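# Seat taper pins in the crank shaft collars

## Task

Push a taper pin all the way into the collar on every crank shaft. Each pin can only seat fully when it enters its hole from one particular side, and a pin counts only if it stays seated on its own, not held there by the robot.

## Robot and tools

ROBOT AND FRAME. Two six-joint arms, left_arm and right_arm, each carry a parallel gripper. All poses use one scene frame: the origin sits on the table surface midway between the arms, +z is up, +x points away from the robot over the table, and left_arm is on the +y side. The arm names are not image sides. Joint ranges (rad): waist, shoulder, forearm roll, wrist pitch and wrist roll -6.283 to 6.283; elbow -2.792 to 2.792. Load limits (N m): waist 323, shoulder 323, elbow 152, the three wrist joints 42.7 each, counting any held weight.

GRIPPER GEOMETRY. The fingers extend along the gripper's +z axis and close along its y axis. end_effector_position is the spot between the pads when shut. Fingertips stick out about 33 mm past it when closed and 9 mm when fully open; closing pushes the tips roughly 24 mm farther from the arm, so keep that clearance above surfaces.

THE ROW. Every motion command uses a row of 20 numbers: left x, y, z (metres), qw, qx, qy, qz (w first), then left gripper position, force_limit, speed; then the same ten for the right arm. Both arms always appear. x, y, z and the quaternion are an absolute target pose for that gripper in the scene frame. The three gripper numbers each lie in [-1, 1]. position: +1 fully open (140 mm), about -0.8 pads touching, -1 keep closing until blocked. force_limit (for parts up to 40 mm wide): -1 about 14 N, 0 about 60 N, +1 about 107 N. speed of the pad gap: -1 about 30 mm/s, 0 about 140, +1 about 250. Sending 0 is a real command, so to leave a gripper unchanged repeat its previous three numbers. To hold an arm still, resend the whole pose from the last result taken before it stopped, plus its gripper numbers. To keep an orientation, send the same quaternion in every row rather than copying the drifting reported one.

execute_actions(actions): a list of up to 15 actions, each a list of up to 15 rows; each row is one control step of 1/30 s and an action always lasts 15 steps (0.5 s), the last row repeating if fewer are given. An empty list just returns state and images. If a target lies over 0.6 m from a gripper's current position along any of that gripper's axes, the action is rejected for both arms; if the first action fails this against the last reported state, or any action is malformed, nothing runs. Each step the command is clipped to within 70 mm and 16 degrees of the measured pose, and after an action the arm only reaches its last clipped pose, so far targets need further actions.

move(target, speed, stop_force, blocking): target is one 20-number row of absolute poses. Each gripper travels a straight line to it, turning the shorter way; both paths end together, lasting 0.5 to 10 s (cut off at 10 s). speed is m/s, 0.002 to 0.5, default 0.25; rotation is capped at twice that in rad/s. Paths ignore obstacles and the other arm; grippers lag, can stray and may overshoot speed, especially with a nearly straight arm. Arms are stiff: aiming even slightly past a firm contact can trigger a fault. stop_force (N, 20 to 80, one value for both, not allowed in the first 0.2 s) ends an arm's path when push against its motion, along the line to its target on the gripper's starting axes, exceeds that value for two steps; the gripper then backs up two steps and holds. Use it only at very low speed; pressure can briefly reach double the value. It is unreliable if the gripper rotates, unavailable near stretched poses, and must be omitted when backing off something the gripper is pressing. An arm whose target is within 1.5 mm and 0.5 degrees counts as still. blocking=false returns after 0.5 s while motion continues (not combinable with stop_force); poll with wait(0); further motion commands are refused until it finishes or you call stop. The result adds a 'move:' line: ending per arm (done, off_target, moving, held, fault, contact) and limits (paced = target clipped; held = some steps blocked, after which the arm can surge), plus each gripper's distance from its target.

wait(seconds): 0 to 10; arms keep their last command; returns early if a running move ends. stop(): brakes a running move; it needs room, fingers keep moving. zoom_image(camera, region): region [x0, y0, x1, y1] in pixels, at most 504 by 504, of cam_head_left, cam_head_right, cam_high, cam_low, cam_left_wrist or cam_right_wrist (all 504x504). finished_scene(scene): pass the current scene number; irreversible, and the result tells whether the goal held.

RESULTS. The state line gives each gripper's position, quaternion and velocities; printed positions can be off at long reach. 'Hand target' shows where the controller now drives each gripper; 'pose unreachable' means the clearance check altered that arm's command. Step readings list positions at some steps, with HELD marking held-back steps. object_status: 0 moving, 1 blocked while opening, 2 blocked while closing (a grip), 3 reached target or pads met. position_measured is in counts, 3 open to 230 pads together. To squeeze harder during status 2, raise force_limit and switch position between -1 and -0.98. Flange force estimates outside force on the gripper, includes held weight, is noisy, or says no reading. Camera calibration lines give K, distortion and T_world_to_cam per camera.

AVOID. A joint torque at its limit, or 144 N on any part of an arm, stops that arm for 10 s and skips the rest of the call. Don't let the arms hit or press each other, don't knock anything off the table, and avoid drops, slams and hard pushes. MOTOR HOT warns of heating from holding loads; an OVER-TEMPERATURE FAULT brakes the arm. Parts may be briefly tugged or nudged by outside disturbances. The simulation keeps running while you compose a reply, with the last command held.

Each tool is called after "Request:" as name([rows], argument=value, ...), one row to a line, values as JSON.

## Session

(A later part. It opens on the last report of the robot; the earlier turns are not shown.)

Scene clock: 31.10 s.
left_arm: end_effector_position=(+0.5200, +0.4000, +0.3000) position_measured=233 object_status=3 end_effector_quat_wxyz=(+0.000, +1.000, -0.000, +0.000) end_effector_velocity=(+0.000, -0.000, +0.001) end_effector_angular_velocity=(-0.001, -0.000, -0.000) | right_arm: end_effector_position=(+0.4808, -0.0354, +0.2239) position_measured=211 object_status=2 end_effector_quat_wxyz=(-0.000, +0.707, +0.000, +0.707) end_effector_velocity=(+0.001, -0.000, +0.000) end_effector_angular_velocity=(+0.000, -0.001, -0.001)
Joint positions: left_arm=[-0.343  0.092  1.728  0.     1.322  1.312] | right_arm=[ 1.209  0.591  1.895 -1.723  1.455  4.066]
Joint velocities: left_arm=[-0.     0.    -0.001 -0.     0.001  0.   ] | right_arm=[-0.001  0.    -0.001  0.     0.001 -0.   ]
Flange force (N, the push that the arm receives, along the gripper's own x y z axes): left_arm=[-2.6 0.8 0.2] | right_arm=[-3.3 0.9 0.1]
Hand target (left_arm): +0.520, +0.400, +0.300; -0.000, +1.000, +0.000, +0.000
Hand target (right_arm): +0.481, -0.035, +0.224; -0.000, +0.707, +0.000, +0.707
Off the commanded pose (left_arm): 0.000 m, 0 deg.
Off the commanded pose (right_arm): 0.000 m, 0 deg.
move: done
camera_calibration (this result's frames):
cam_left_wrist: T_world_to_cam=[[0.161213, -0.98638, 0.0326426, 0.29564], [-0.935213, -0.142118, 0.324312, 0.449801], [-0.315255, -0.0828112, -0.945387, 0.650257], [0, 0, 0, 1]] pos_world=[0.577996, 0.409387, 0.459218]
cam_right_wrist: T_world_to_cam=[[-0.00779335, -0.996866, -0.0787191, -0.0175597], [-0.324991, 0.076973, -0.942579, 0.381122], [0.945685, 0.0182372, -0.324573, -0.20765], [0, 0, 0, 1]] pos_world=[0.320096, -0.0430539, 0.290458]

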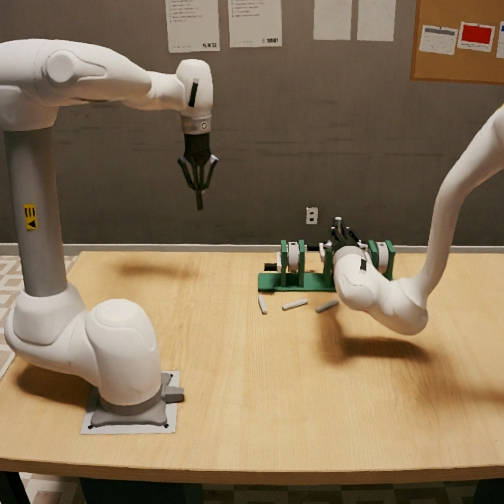

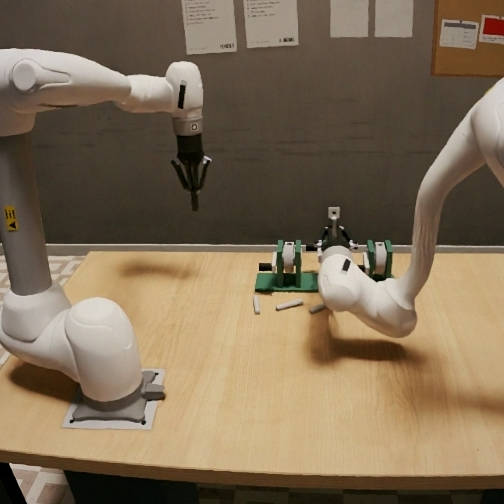

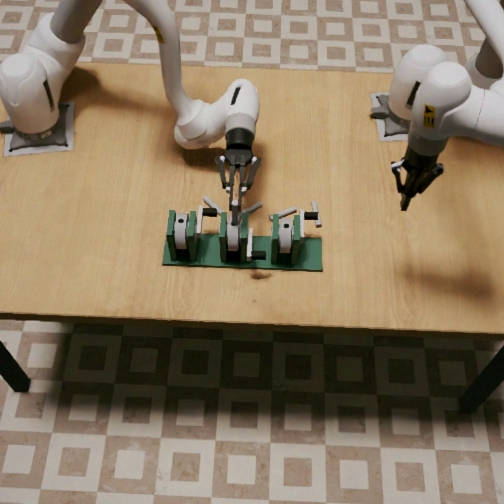

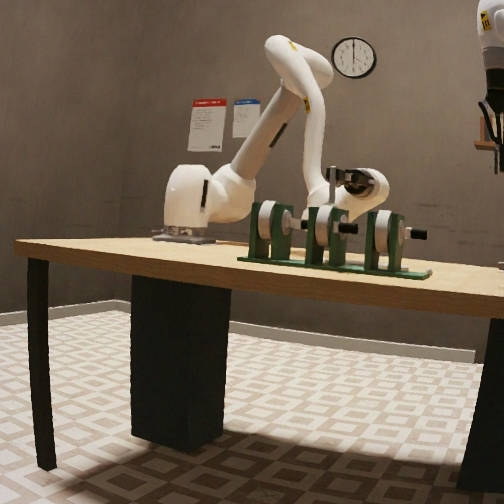

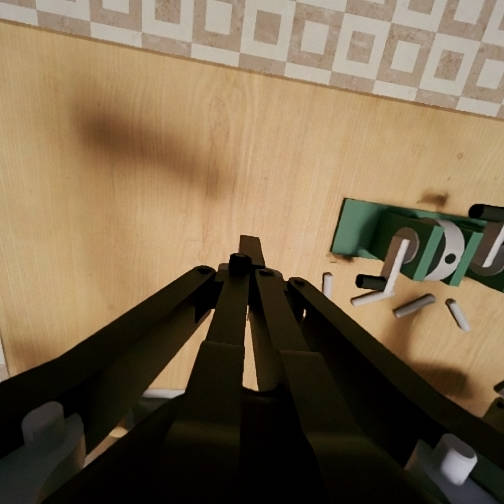

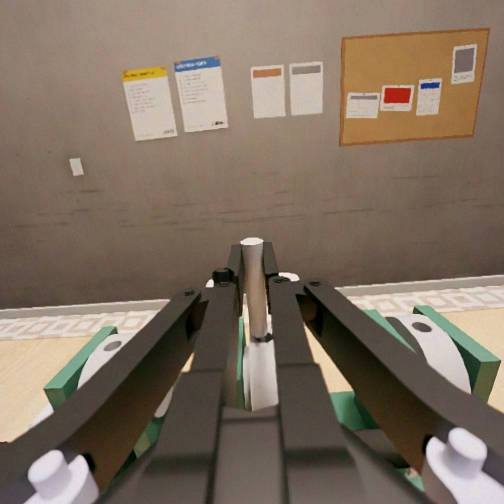

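Request:
move(target=[0.52,0.4,0.3,0,1,0,0,-1,0,0,0.4808,-0.0405,0.221,0,0.7071,0,0.7071,-1,0.5,-0.5], speed=0.05)

Request:
zoom_image(camera="cam_right_wrist", region=[220,300,300,380])

Request:
move(target=[0.52,0.4,0.3,0,1,0,0,-1,0,0,0.4808,-0.0405,0.18,0,0.7071,0,0.7071,-1,0.5,-0.5], speed=0.008, stop_force=20)

Request:
zoom_image(camera="cam_right_wrist", region=[200,230,320,380])

Scene clock: 32.83 s.
left_arm: end_effector_position=(+0.5200, +0.4000, +0.3000) position_measured=233 object_status=3 end_effector_quat_wxyz=(+0.000, +1.000, -0.000, +0.000) end_effector_velocity=(+0.001, +0.000, -0.000) end_effector_angular_velocity=(+0.001, -0.001, -0.000) | right_arm: end_effector_position=(+0.4808, -0.0405, +0.2210) position_measured=211 object_status=2 end_effector_quat_wxyz=(+0.000, +0.707, -0.000, +0.707) end_effector_velocity=(+0.000, -0.000, -0.001) end_effector_angular_velocity=(-0.001, -0.001, -0.001)
Joint positions: left_arm=[-0.343  0.092  1.728  0.     1.322  1.312] | right_arm=[ 1.207  0.59   1.906 -1.725  1.455  4.076]
Joint velocities: left_arm=[ 0.     0.001 -0.     0.001 -0.001  0.   ] | right_arm=[-0.     0.001  0.     0.     0.001  0.   ]
Flange force (N, the push that the arm receives, along the gripper's own x y z axes): left_arm=[-1.4 0.6 0.7] | right_arm=[-2.5 1.1 -1.7]
Hand target (left_arm): +0.520, +0.400, +0.300; -0.000, +1.000, +0.000, +0.000
Hand target (right_arm): +0.481, -0.041, +0.221; +0.000, +0.707, -0.000, +0.707
Off the commanded pose (left_arm): 0.000 m, 0 deg.
Off the commanded pose (right_arm): 0.000 m, 0 deg.
move: done
camera_calibration (this result's frames):
cam_left_wrist: T_world_to_cam=[[0.161213, -0.98638, 0.0326427, 0.29564], [-0.935213, -0.142118, 0.324312, 0.449801], [-0.315256, -0.0828113, -0.945387, 0.650257], [0, 0, 0, 1]] pos_world=[0.577996, 0.409387, 0.459218]
cam_right_wrist: T_world_to_cam=[[-0.0080908, -0.996861, -0.0787551, -0.0227374], [-0.324936, 0.0771046, -0.942588, 0.378712], [0.945702, 0.017964, -0.324539, -0.208505], [0, 0, 0, 1]] pos_world=[0.320056, -0.0481209, 0.287511]

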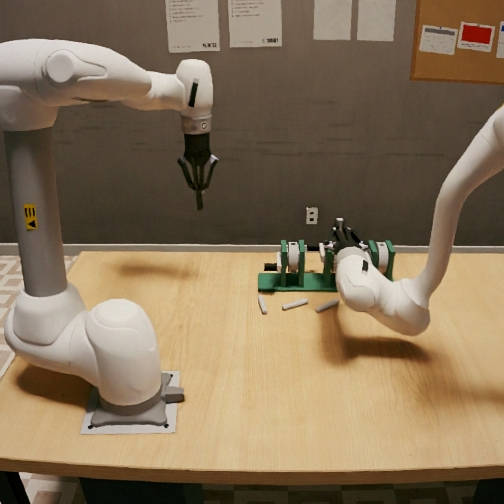

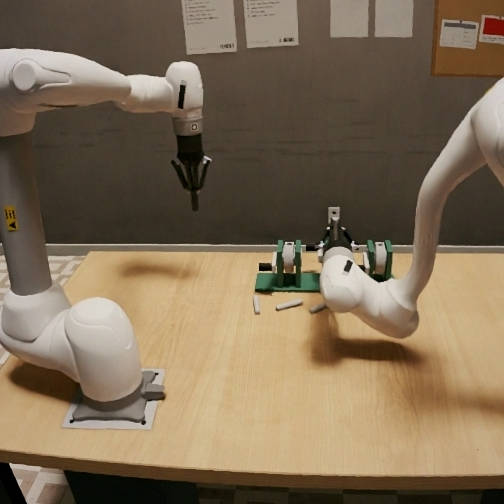

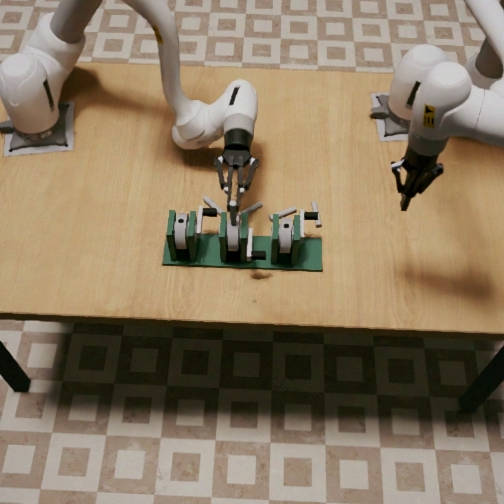

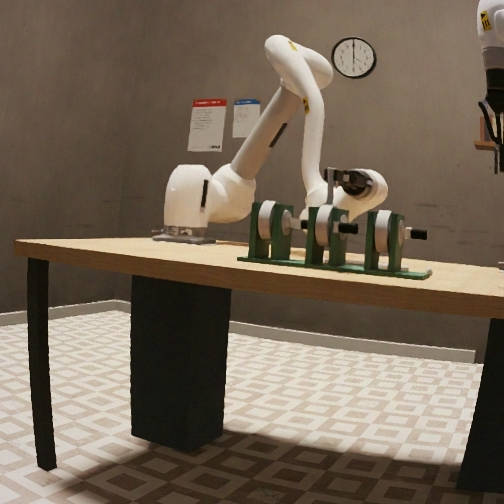

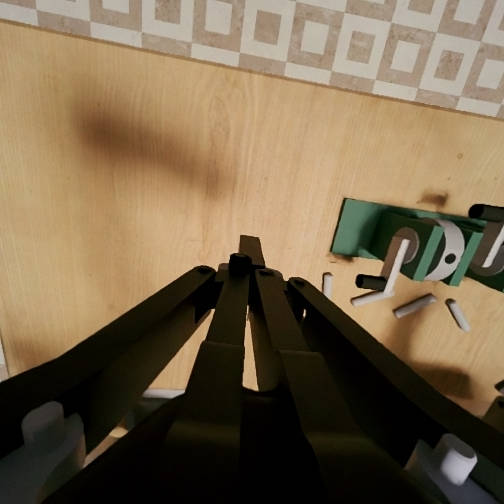

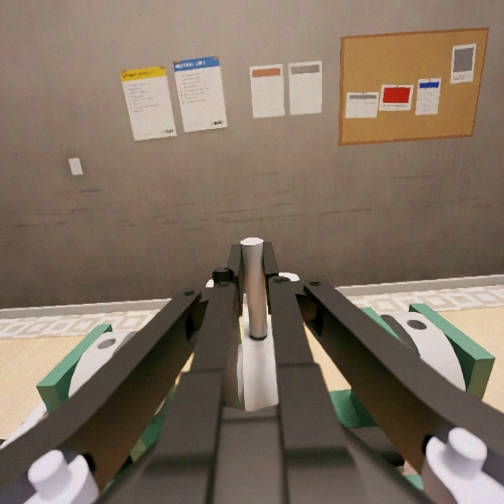

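Region (220, 300, 300, 380) of cam_right_wrist's 504x504 image, scaled by 6.300, with more detail than that image has.

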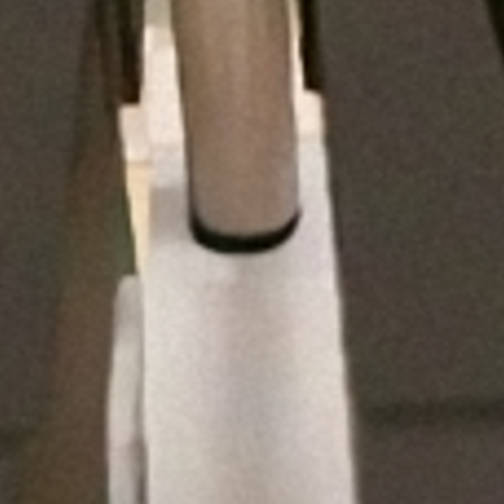

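Scene clock: 33.90 s.
left_arm: end_effector_position=(+0.5200, +0.4000, +0.3000) position_measured=233 object_status=3 end_effector_quat_wxyz=(+0.000, +1.000, -0.000, +0.000) end_effector_velocity=(+0.000, -0.000, -0.000) end_effector_angular_velocity=(-0.000, +0.001, +0.000) | right_arm: end_effector_position=(+0.4808, -0.0405, +0.2150) position_measured=211 object_status=2 end_effector_quat_wxyz=(+0.000, +0.707, -0.000, +0.707) end_effector_velocity=(-0.000, +0.001, -0.000) end_effector_angular_velocity=(-0.000, +0.004, +0.002)
Joint positions: left_arm=[-0.343  0.092  1.728  0.     1.322  1.312] | right_arm=[ 1.207  0.598  1.908 -1.727  1.457  4.086]
Joint velocities: left_arm=[-0.     0.001 -0.001 -0.001  0.     0.   ] | right_arm=[ 0.001 -0.001  0.     0.001 -0.004 -0.001]
Flange force (N, the push that the arm receives, along the gripper's own x y z axes): left_arm=[-2.8 -0.4 1.7] | right_arm=[19.8 -5.7 2.7]
Hand target (left_arm): +0.520, +0.400, +0.300; -0.000, +1.000, +0.000, +0.000
Hand target (right_arm): +0.481, -0.040, +0.215; -0.000, +0.707, -0.000, +0.707
Off the commanded pose (left_arm): 0.000 m, 0 deg.
Off the commanded pose (right_arm): 0.035 m, 0 deg.
move: contact (right_arm)
camera_calibration (this result's frames):
cam_left_wrist: T_world_to_cam=[[0.161213, -0.98638, 0.0326427, 0.29564], [-0.935213, -0.142118, 0.324312, 0.449801], [-0.315255, -0.0828113, -0.945387, 0.650257], [0, 0, 0, 1]] pos_world=[0.577996, 0.409387, 0.459218]
cam_right_wrist: T_world_to_cam=[[-0.00810674, -0.99686, -0.0787729, -0.0231581], [-0.324761, 0.0771299, -0.942646, 0.372957], [0.945761, 0.0179406, -0.324367, -0.210553], [0, 0, 0, 1]] pos_world=[0.320067, -0.0480742, 0.281446]

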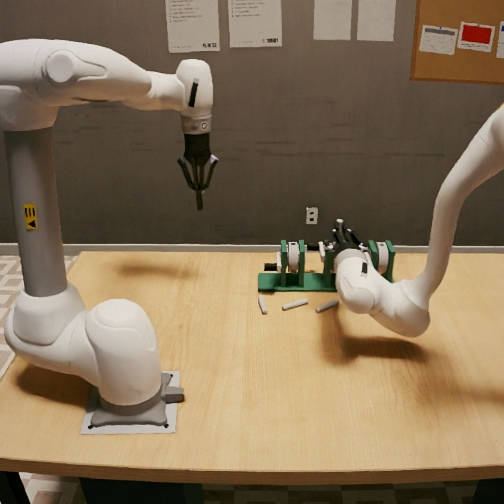

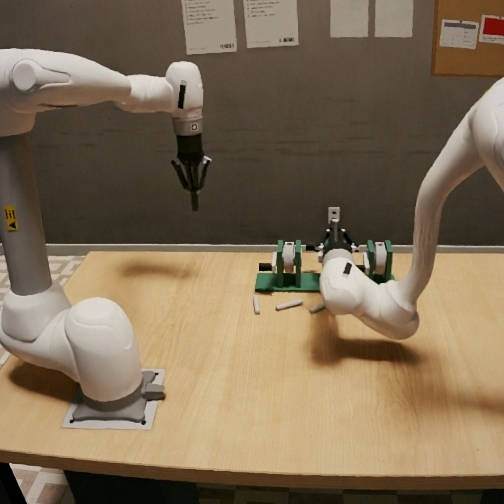

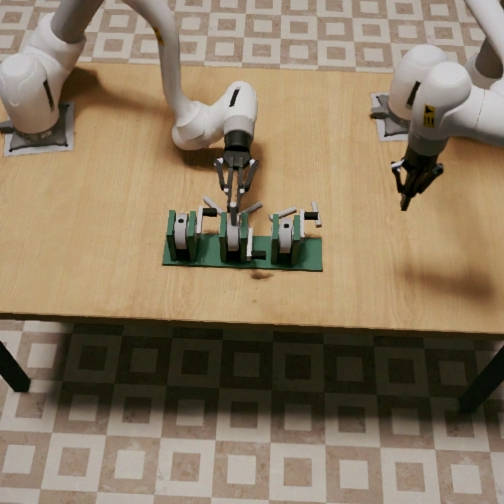

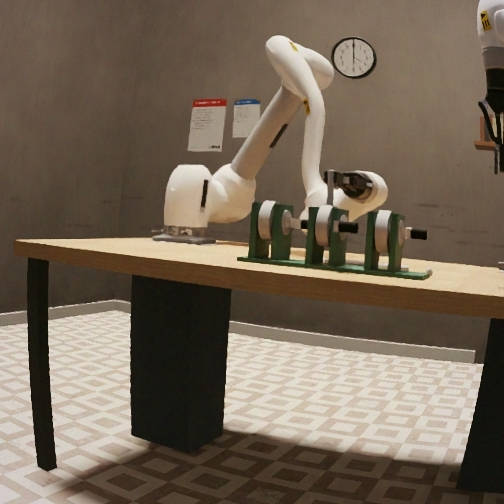

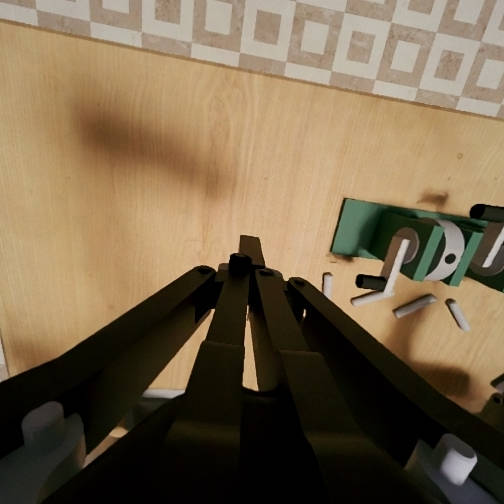

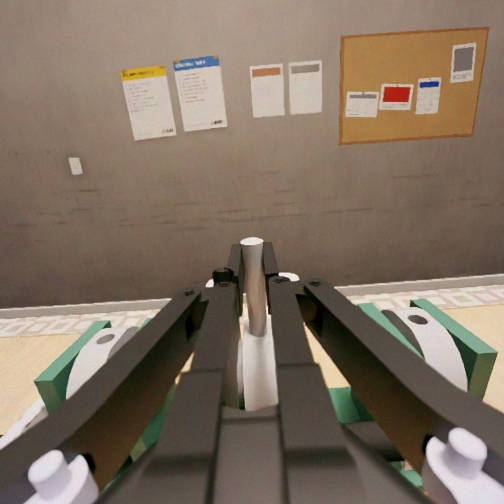

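Region (200, 230, 320, 380) of cam_right_wrist's 504x504 image, scaled by 3.360, with more detail than that image has; it fills the left 403 columns of this view, and the rest is white.

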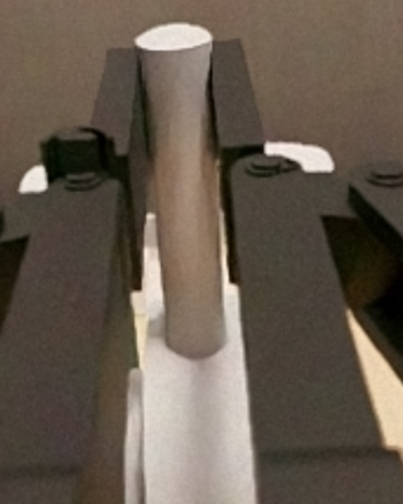

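Request:
move(target=[0.44,0.3,0.25,0,0.7071,0.7071,0,-0.2,-1,0,0.4808,-0.0405,0.24,0,0.7071,0,0.7071,-1,0.5,-0.5], speed=0.4)

Request:
move(target=[0.44,0.182,0.16,0,0.7071,0.7071,0,-0.2,-1,0,0.46,-0.36,0.25,0,0.7071,0,0.7071,-1,0.5,-0.5])

Scene clock: 36.97 s.
left_arm: end_effector_position=(+0.4399, +0.3000, +0.2500) position_measured=154 object_status=3 end_effector_quat_wxyz=(+0.000, +0.707, +0.707, -0.000) end_effector_velocity=(-0.000, +0.000, -0.000) end_effector_angular_velocity=(+0.001, +0.000, +0.000) | right_arm: end_effector_position=(+0.4808, -0.0405, +0.2400) position_measured=211 object_status=2 end_effector_quat_wxyz=(-0.000, +0.707, +0.000, +0.707) end_effector_velocity=(-0.000, +0.001, -0.000) end_effector_angular_velocity=(+0.001, +0.002, +0.002)
Joint positions: left_arm=[-0.555  0.042  1.875 -0.001  1.225 -0.471] | right_arm=[ 1.207  0.564  1.902 -1.722  1.451  4.046]
Joint velocities: left_arm=[-0.001 -0.     0.001  0.001  0.    -0.001] | right_arm=[ 0.001 -0.001  0.     0.    -0.003  0.   ]
Flange force (N, the push that the arm receives, along the gripper's own x y z axes): left_arm=[-1.2 -5.6 0.5] | right_arm=[-1.9 1.4 -1.8]
Hand target (left_arm): +0.440, +0.300, +0.250; -0.000, +0.707, +0.707, -0.000
Hand target (right_arm): +0.481, -0.040, +0.240; -0.000, +0.707, +0.000, +0.707
Off the commanded pose (left_arm): 0.000 m, 0 deg.
Off the commanded pose (right_arm): 0.000 m, 0 deg.
move: done
camera_calibration (this result's frames):
cam_left_wrist: T_world_to_cam=[[0.986376, 0.161334, 0.0321415, -0.495583], [0.142359, -0.935053, 0.32467, 0.140631], [0.0824342, -0.315671, -0.945281, 0.464301], [0, 0, 0, 1]] pos_world=[0.430537, 0.358018, 0.409165]
cam_right_wrist: T_world_to_cam=[[-0.00802078, -0.996861, -0.0787701, -0.0212473], [-0.32496, 0.0770956, -0.94258, 0.396605], [0.945694, 0.0180369, -0.324558, -0.20235], [0, 0, 0, 1]] pos_world=[0.320071, -0.0481074, 0.306485]

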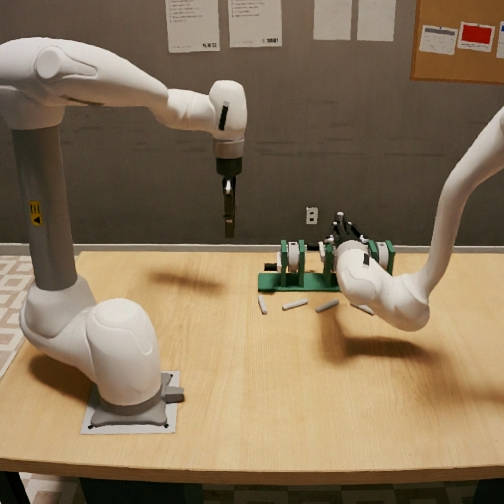

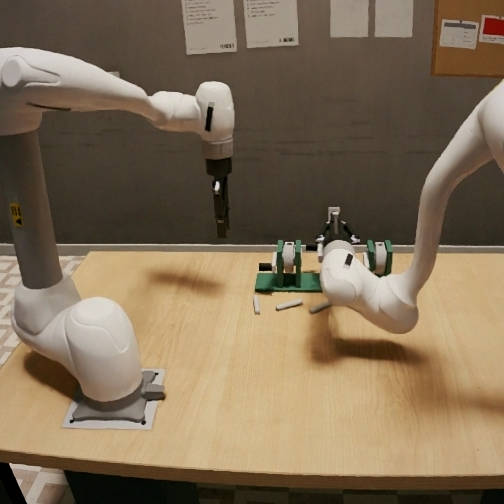

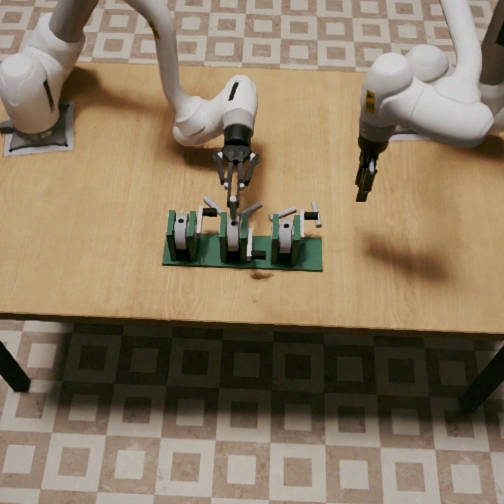

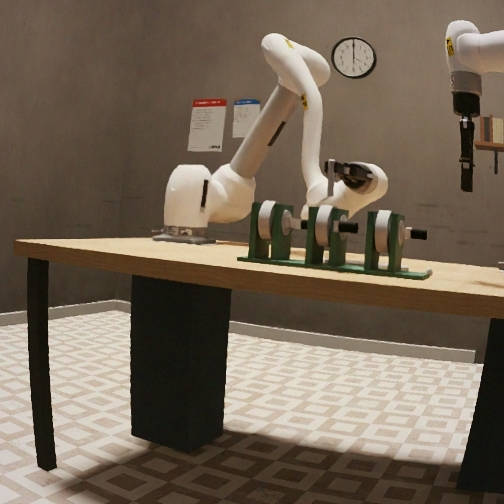

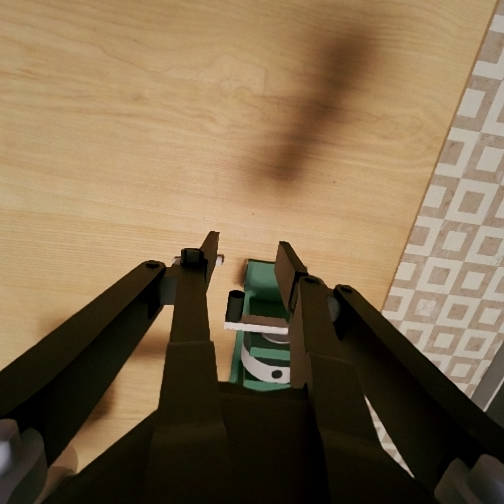

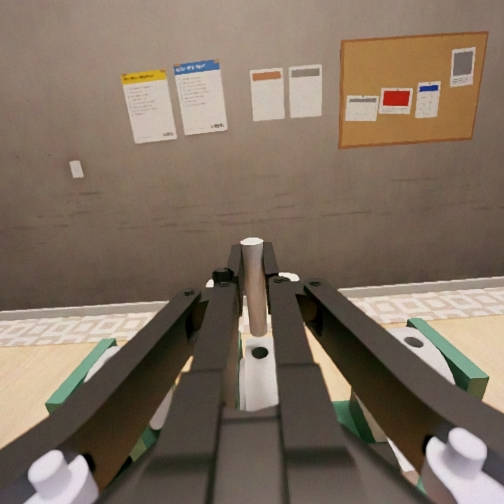

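Scene clock: 38.63 s.
left_arm: end_effector_position=(+0.4399, +0.1819, +0.1601) position_measured=154 object_status=3 end_effector_quat_wxyz=(-0.000, +0.707, +0.707, -0.000) end_effector_velocity=(+0.001, +0.000, +0.000) end_effector_angular_velocity=(+0.002, -0.002, -0.002) | right_arm: end_effector_position=(+0.4604, -0.3602, +0.2501) position_measured=211 object_status=2 end_effector_quat_wxyz=(+0.000, +0.707, -0.000, +0.707) end_effector_velocity=(+0.000, -0.001, -0.000) end_effector_angular_velocity=(-0.001, +0.001, -0.001)
Joint positions: left_arm=[-0.728  0.192  1.88  -0.     1.07  -0.644] | right_arm=[ 1.094  0.211  2.503 -1.85   1.446  4.302]
Joint velocities: left_arm=[-0.    -0.    -0.     0.003  0.     0.   ] | right_arm=[-0.001  0.     0.001 -0.    -0.     0.   ]
Flange force (N, the push that the arm receives, along the gripper's own x y z axes): left_arm=[0.9 -4.0 0.1] | right_arm=[-4.7 1.2 -1.0]
Hand target (left_arm): +0.440, +0.182, +0.160; -0.000, +0.707, +0.707, -0.000
Hand target (right_arm): +0.460, -0.360, +0.250; +0.000, +0.707, -0.000, +0.707
Off the commanded pose (left_arm): 0.000 m, 0 deg.
Off the commanded pose (right_arm): 0.000 m, 0 deg.
move: done
camera_calibration (this result's frames):
cam_left_wrist: T_world_to_cam=[[0.986355, 0.161439, 0.0322714, -0.473714], [0.142433, -0.935099, 0.324503, 0.059446], [0.0825644, -0.315478, -0.945334, 0.341958], [0, 0, 0, 1]] pos_world=[0.43055, 0.239944, 0.319261]
cam_right_wrist: T_world_to_cam=[[-0.00854825, -0.99685, -0.0788436, -0.339091], [-0.324839, 0.0773385, -0.942602, 0.424186], [0.945731, 0.0175539, -0.324477, -0.174166], [0, 0, 0, 1]] pos_world=[0.299607, -0.367772, 0.31659]

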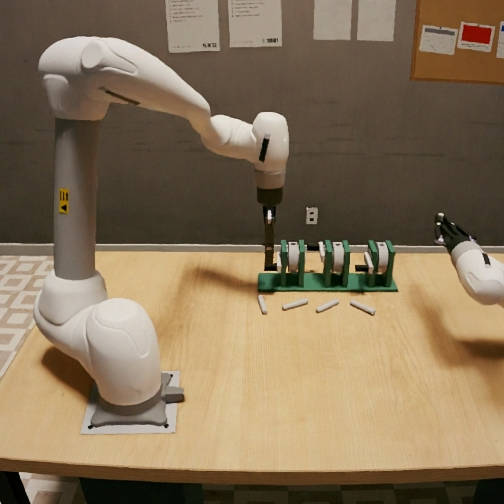

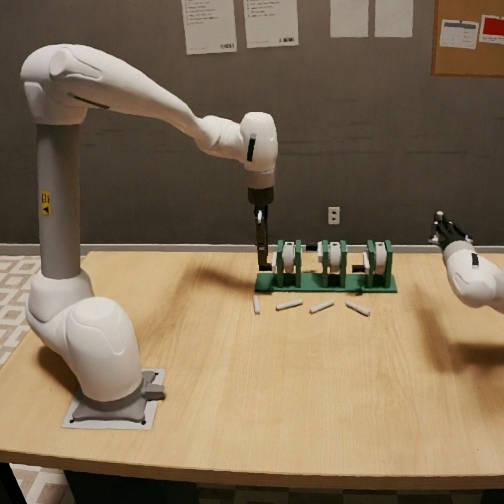

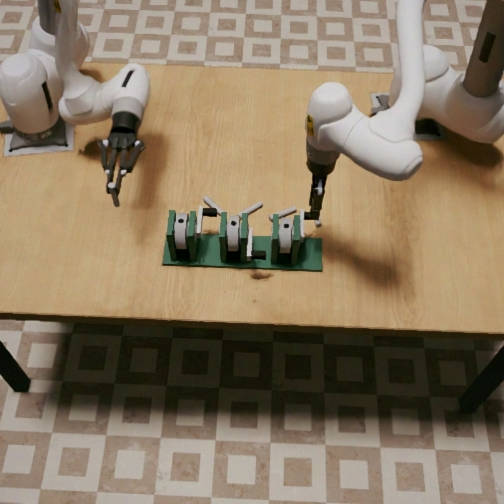

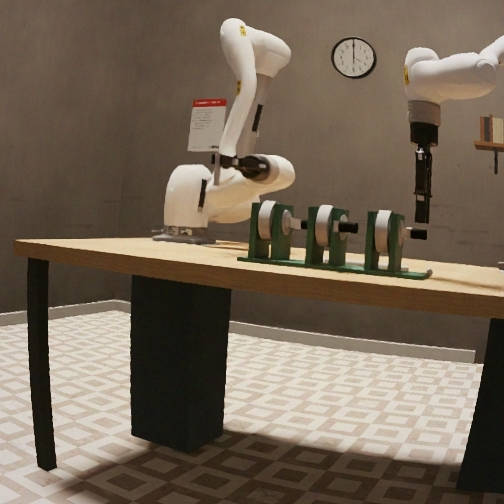

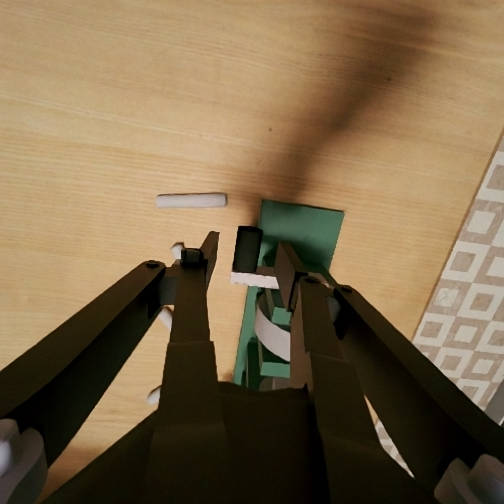

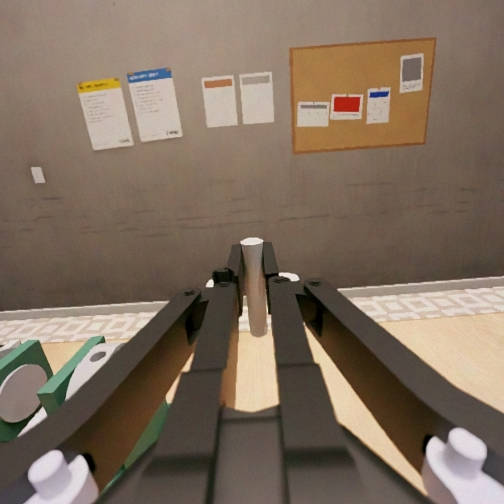

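Request:
move(target=[0.441,0.18,0.105,0,0.7071,0.7071,0,-0.3,-1,0,0.46,-0.36,0.25,0,0.7071,0,0.7071,-1,0.5,-0.5], speed=0.1)

Request:
execute_actions([
  [[0.441,0.18,0.105,0,0.7071,0.7071,0,-1,-0.6,-0.5,0.46,-0.36,0.25,0,0.7071,0,0.7071,-1,0.5,-0.5]],
  [[0.4413,0.18,0.111,0,0.7071,0.7071,0,-1,-0.6,-0.5,0.46,-0.36,0.25,0,0.7071,0,0.7071,-1,0.5,-0.5]],
  [[0.4434,0.18,0.123,0,0.7071,0.7071,0,-1,-0.6,-0.5,0.46,-0.36,0.25,0,0.7071,0,0.7071,-1,0.5,-0.5]],
  [[0.4504,0.18,0.14,0,0.7071,0.7071,0,-1,-0.6,-0.5,0.46,-0.36,0.25,0,0.7071,0,0.7071,-1,0.5,-0.5]],
])

Scene clock: 40.30 s.
left_arm: end_effector_position=(+0.4411, +0.1800, +0.1050) position_measured=167 object_status=3 end_effector_quat_wxyz=(+0.000, +0.707, +0.707, +0.000) end_effector_velocity=(-0.000, -0.000, -0.000) end_effector_angular_velocity=(-0.000, -0.001, -0.000) | right_arm: end_effector_position=(+0.4600, -0.3600, +0.2501) position_measured=211 object_status=2 end_effector_quat_wxyz=(-0.000, +0.707, -0.000, +0.707) end_effector_velocity=(-0.000, +0.000, -0.000) end_effector_angular_velocity=(-0.000, -0.000, +0.000)
Joint positions: left_arm=[-0.73   0.244  1.929  0.     0.969 -0.646] | right_arm=[ 1.095  0.211  2.503 -1.85   1.446  4.302]
Joint velocities: left_arm=[-0.    -0.     0.001  0.    -0.001 -0.   ] | right_arm=[ 0.  0.  0.  0.  0. -0.]
Flange force (N, the push that the arm receives, along the gripper's own x y z axes): left_arm=[1.3 -2.8 -0.5] | right_arm=[-3.9 1.0 -0.3]
Hand target (left_arm): +0.441, +0.180, +0.105; -0.000, +0.707, +0.707, +0.000
Hand target (right_arm): +0.460, -0.360, +0.250; +0.000, +0.707, +0.000, +0.707
Off the commanded pose (left_arm): 0.000 m, 0 deg.
Off the commanded pose (right_arm): 0.000 m, 0 deg.
move: done
camera_calibration (this result's frames):
cam_left_wrist: T_world_to_cam=[[0.98636, 0.161312, 0.0327415, -0.472818], [0.14218, -0.935203, 0.324314, 0.07547], [0.0829357, -0.315235, -0.945383, 0.289036], [0, 0, 0, 1]] pos_world=[0.431667, 0.237965, 0.264254]
cam_right_wrist: T_world_to_cam=[[-0.00807314, -0.996852, -0.0788722, -0.33912], [-0.324909, 0.0772101, -0.942588, 0.424005], [0.945711, 0.0180167, -0.32451, -0.173644], [0, 0, 0, 1]] pos_world=[0.299242, -0.367661, 0.316565]

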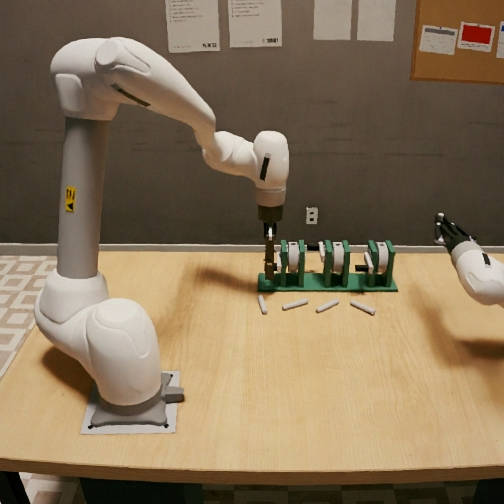

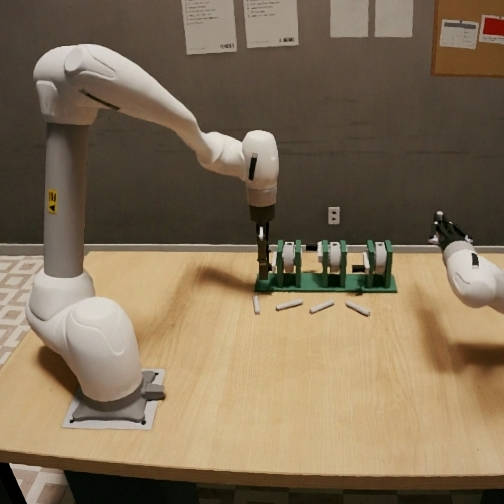

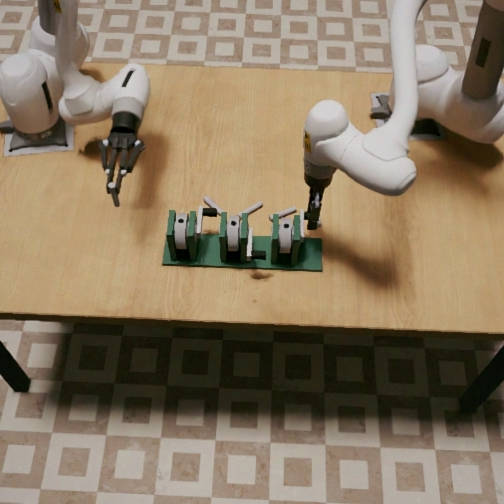

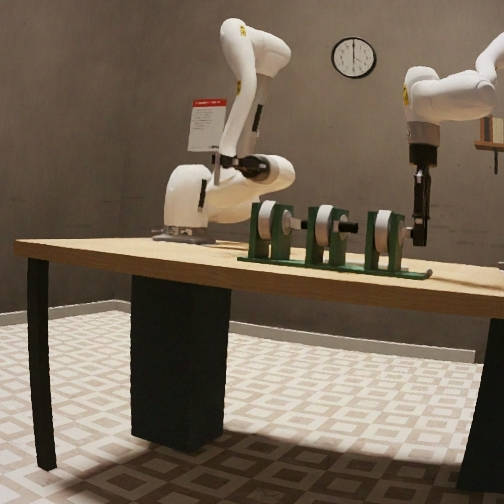

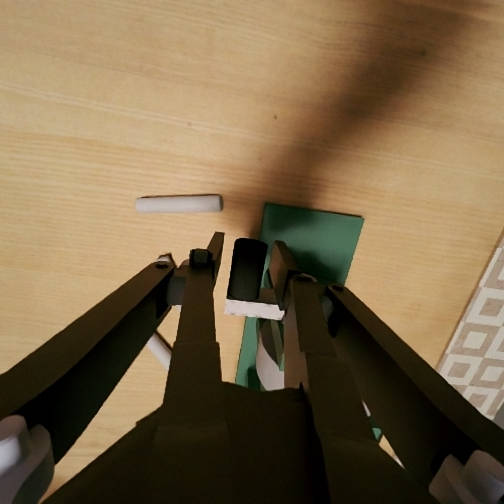

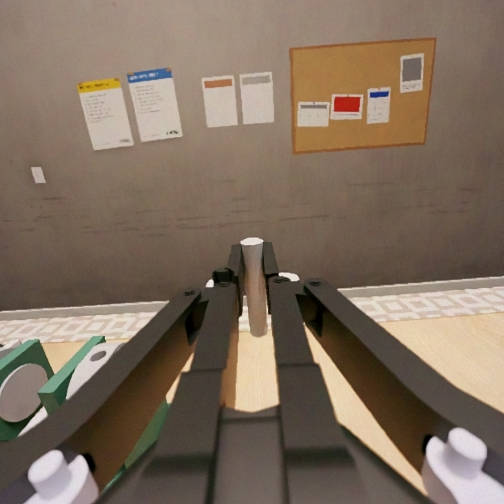

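Scene clock: 42.30 s.
left_arm: end_effector_position=(+0.4504, +0.1800, +0.1400) position_measured=196 object_status=2 end_effector_quat_wxyz=(+0.000, +0.707, +0.707, -0.000) end_effector_velocity=(+0.000, -0.001, +0.001) end_effector_angular_velocity=(-0.001, -0.001, +0.001) | right_arm: end_effector_position=(+0.4600, -0.3600, +0.2500) position_measured=211 object_status=2 end_effector_quat_wxyz=(+0.000, +0.707, +0.000, +0.707) end_effector_velocity=(+0.000, +0.000, -0.001) end_effector_angular_velocity=(-0.001, +0.002, +0.000)
Joint positions: left_arm=[-0.721  0.223  1.882 -0.     1.037 -0.637] | right_arm=[ 1.095  0.211  2.503 -1.85   1.446  4.302]
Joint velocities: left_arm=[-0.    -0.    -0.001 -0.001 -0.    -0.   ] | right_arm=[-0.     0.001  0.    -0.    -0.002  0.   ]
Flange force (N, the push that the arm receives, along the gripper's own x y z axes): left_arm=[-2.2 16.6 14.7] | right_arm=[-2.4 1.2 -0.1]
Flange force at the end of the 1st action (N, along the gripper's axes at the end of the call): left_arm=[1.3 0.5 -0.7] | right_arm=[-4.1 0.9 -1.0]
Flange force at the end of the 2nd action (N, along the gripper's axes at the end of the call): left_arm=[-1.0 4.9 4.7] | right_arm=[-5.5 0.5 0.7]
Flange force at the end of the 3rd action (N, along the gripper's axes at the end of the call): left_arm=[-1.5 9.0 7.5] | right_arm=[-4.7 0.3 -1.8]
Hand target (left_arm): +0.450, +0.180, +0.140; +0.000, +0.707, +0.707, -0.000
Hand target (right_arm): +0.460, -0.360, +0.250; -0.000, +0.707, +0.000, +0.707
Off the commanded pose (left_arm): 0.000 m, 0 deg.
Off the commanded pose (right_arm): 0.000 m, 0 deg.
Step readings (end_effector_position; steps 1 to 15: 1st action; 16 to 30: 2nd action; 31 to 45: 3rd action; 46 to 60: 4th action):
0: left_arm (+0.4411, +0.1800, +0.1050) | right_arm (+0.4600, -0.3600, +0.2501)
1: left_arm (+0.4411, +0.1800, +0.1050) | right_arm (+0.4600, -0.3600, +0.2500)
2: left_arm (+0.4410, +0.1800, +0.1050) | right_arm (+0.4600, -0.3600, +0.2500)
4: left_arm (+0.4410, +0.1800, +0.1050) | right_arm (+0.4600, -0.3600, +0.2500)
8: left_arm (+0.4410, +0.1800, +0.1050) | right_arm (+0.4600, -0.3600, +0.2500)
15: left_arm (+0.4410, +0.1800, +0.1050) | right_arm (+0.4600, -0.3600, +0.2500)
16: left_arm (+0.4409, +0.1801, +0.1054) | right_arm (+0.4600, -0.3600, +0.2500)
17: left_arm (+0.4410, +0.1801, +0.1080) | right_arm (+0.4600, -0.3600, +0.2500)
19: left_arm (+0.4412, +0.1800, +0.1106) | right_arm (+0.4600, -0.3600, +0.2500)
23: left_arm (+0.4413, +0.1800, +0.1109) | right_arm (+0.4600, -0.3600, +0.2500)
30: left_arm (+0.4413, +0.1800, +0.1110) | right_arm (+0.4600, -0.3600, +0.2500)
31: left_arm (+0.4414, +0.1801, +0.1117) | right_arm (+0.4600, -0.3600, +0.2500)
32: left_arm (+0.4421, +0.1801, +0.1162) | right_arm (+0.4600, -0.3600, +0.2500)
34: left_arm (+0.4434, +0.1800, +0.1226) | right_arm (+0.4600, -0.3600, +0.2500)
38: left_arm (+0.4434, +0.1800, +0.1230) | right_arm (+0.4600, -0.3600, +0.2500)
45: left_arm (+0.4434, +0.1800, +0.1230) | right_arm (+0.4600, -0.3600, +0.2500)
46: left_arm (+0.4437, +0.1801, +0.1237) | right_arm (+0.4600, -0.3600, +0.2500)
47: left_arm (+0.4456, +0.1802, +0.1289) | right_arm (+0.4600, -0.3600, +0.2500)
49: left_arm (+0.4502, +0.1798, +0.1394) | right_arm (+0.4600, -0.3600, +0.2500)
53: left_arm (+0.4504, +0.1800, +0.1400) | right_arm (+0.4600, -0.3600, +0.2500)
60: end_effector_position above
camera_calibration (this result's frames):
cam_left_wrist: T_world_to_cam=[[0.986382, 0.161201, 0.0326331, -0.483117], [0.142105, -0.935198, 0.324362, 0.0628445], [0.0828057, -0.315307, -0.94537, 0.321414], [0, 0, 0, 1]] pos_world=[0.440993, 0.237995, 0.299237]
cam_right_wrist: T_world_to_cam=[[-0.00807678, -0.996863, -0.0787345, -0.339148], [-0.324947, 0.0770803, -0.942586, 0.423912], [0.945698, 0.0179715, -0.324551, -0.173669], [0, 0, 0, 1]] pos_world=[0.299248, -0.367638, 0.316507]

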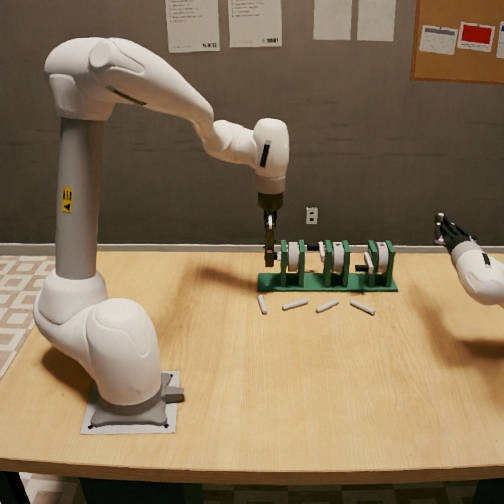

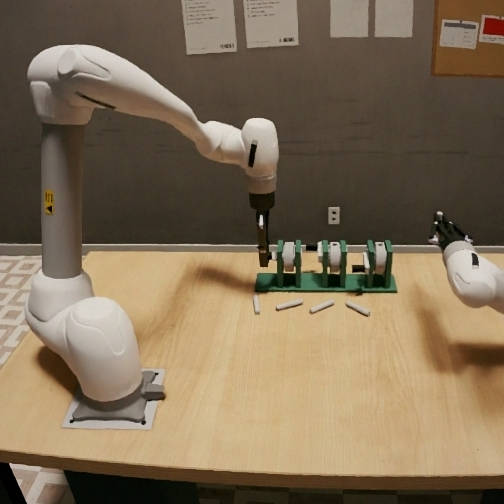

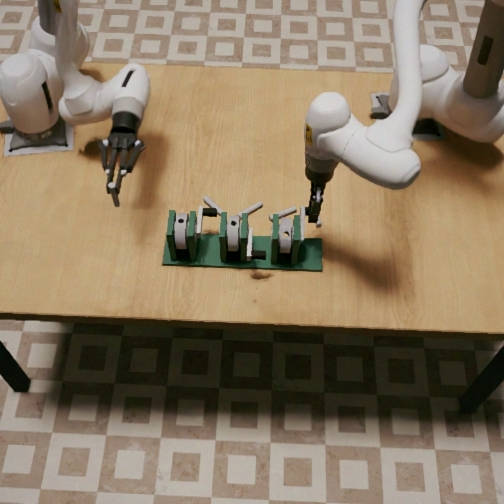

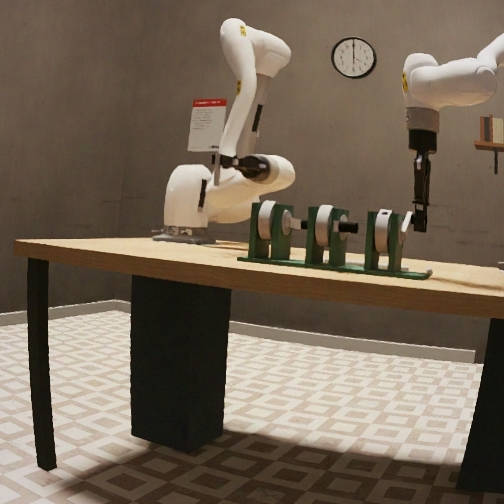

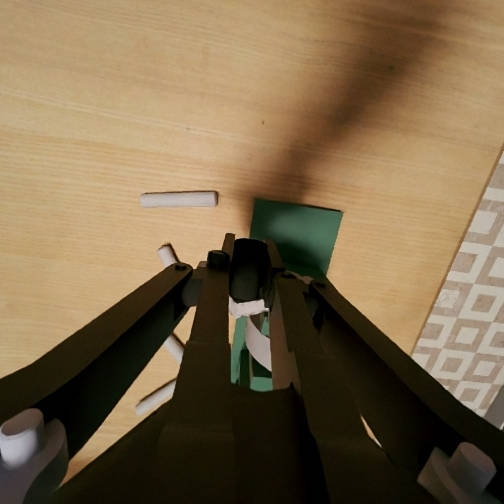

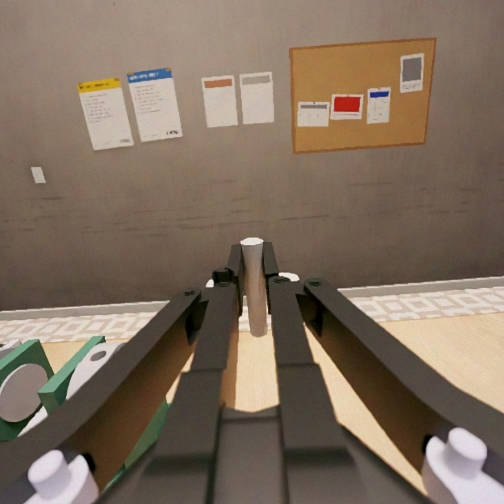

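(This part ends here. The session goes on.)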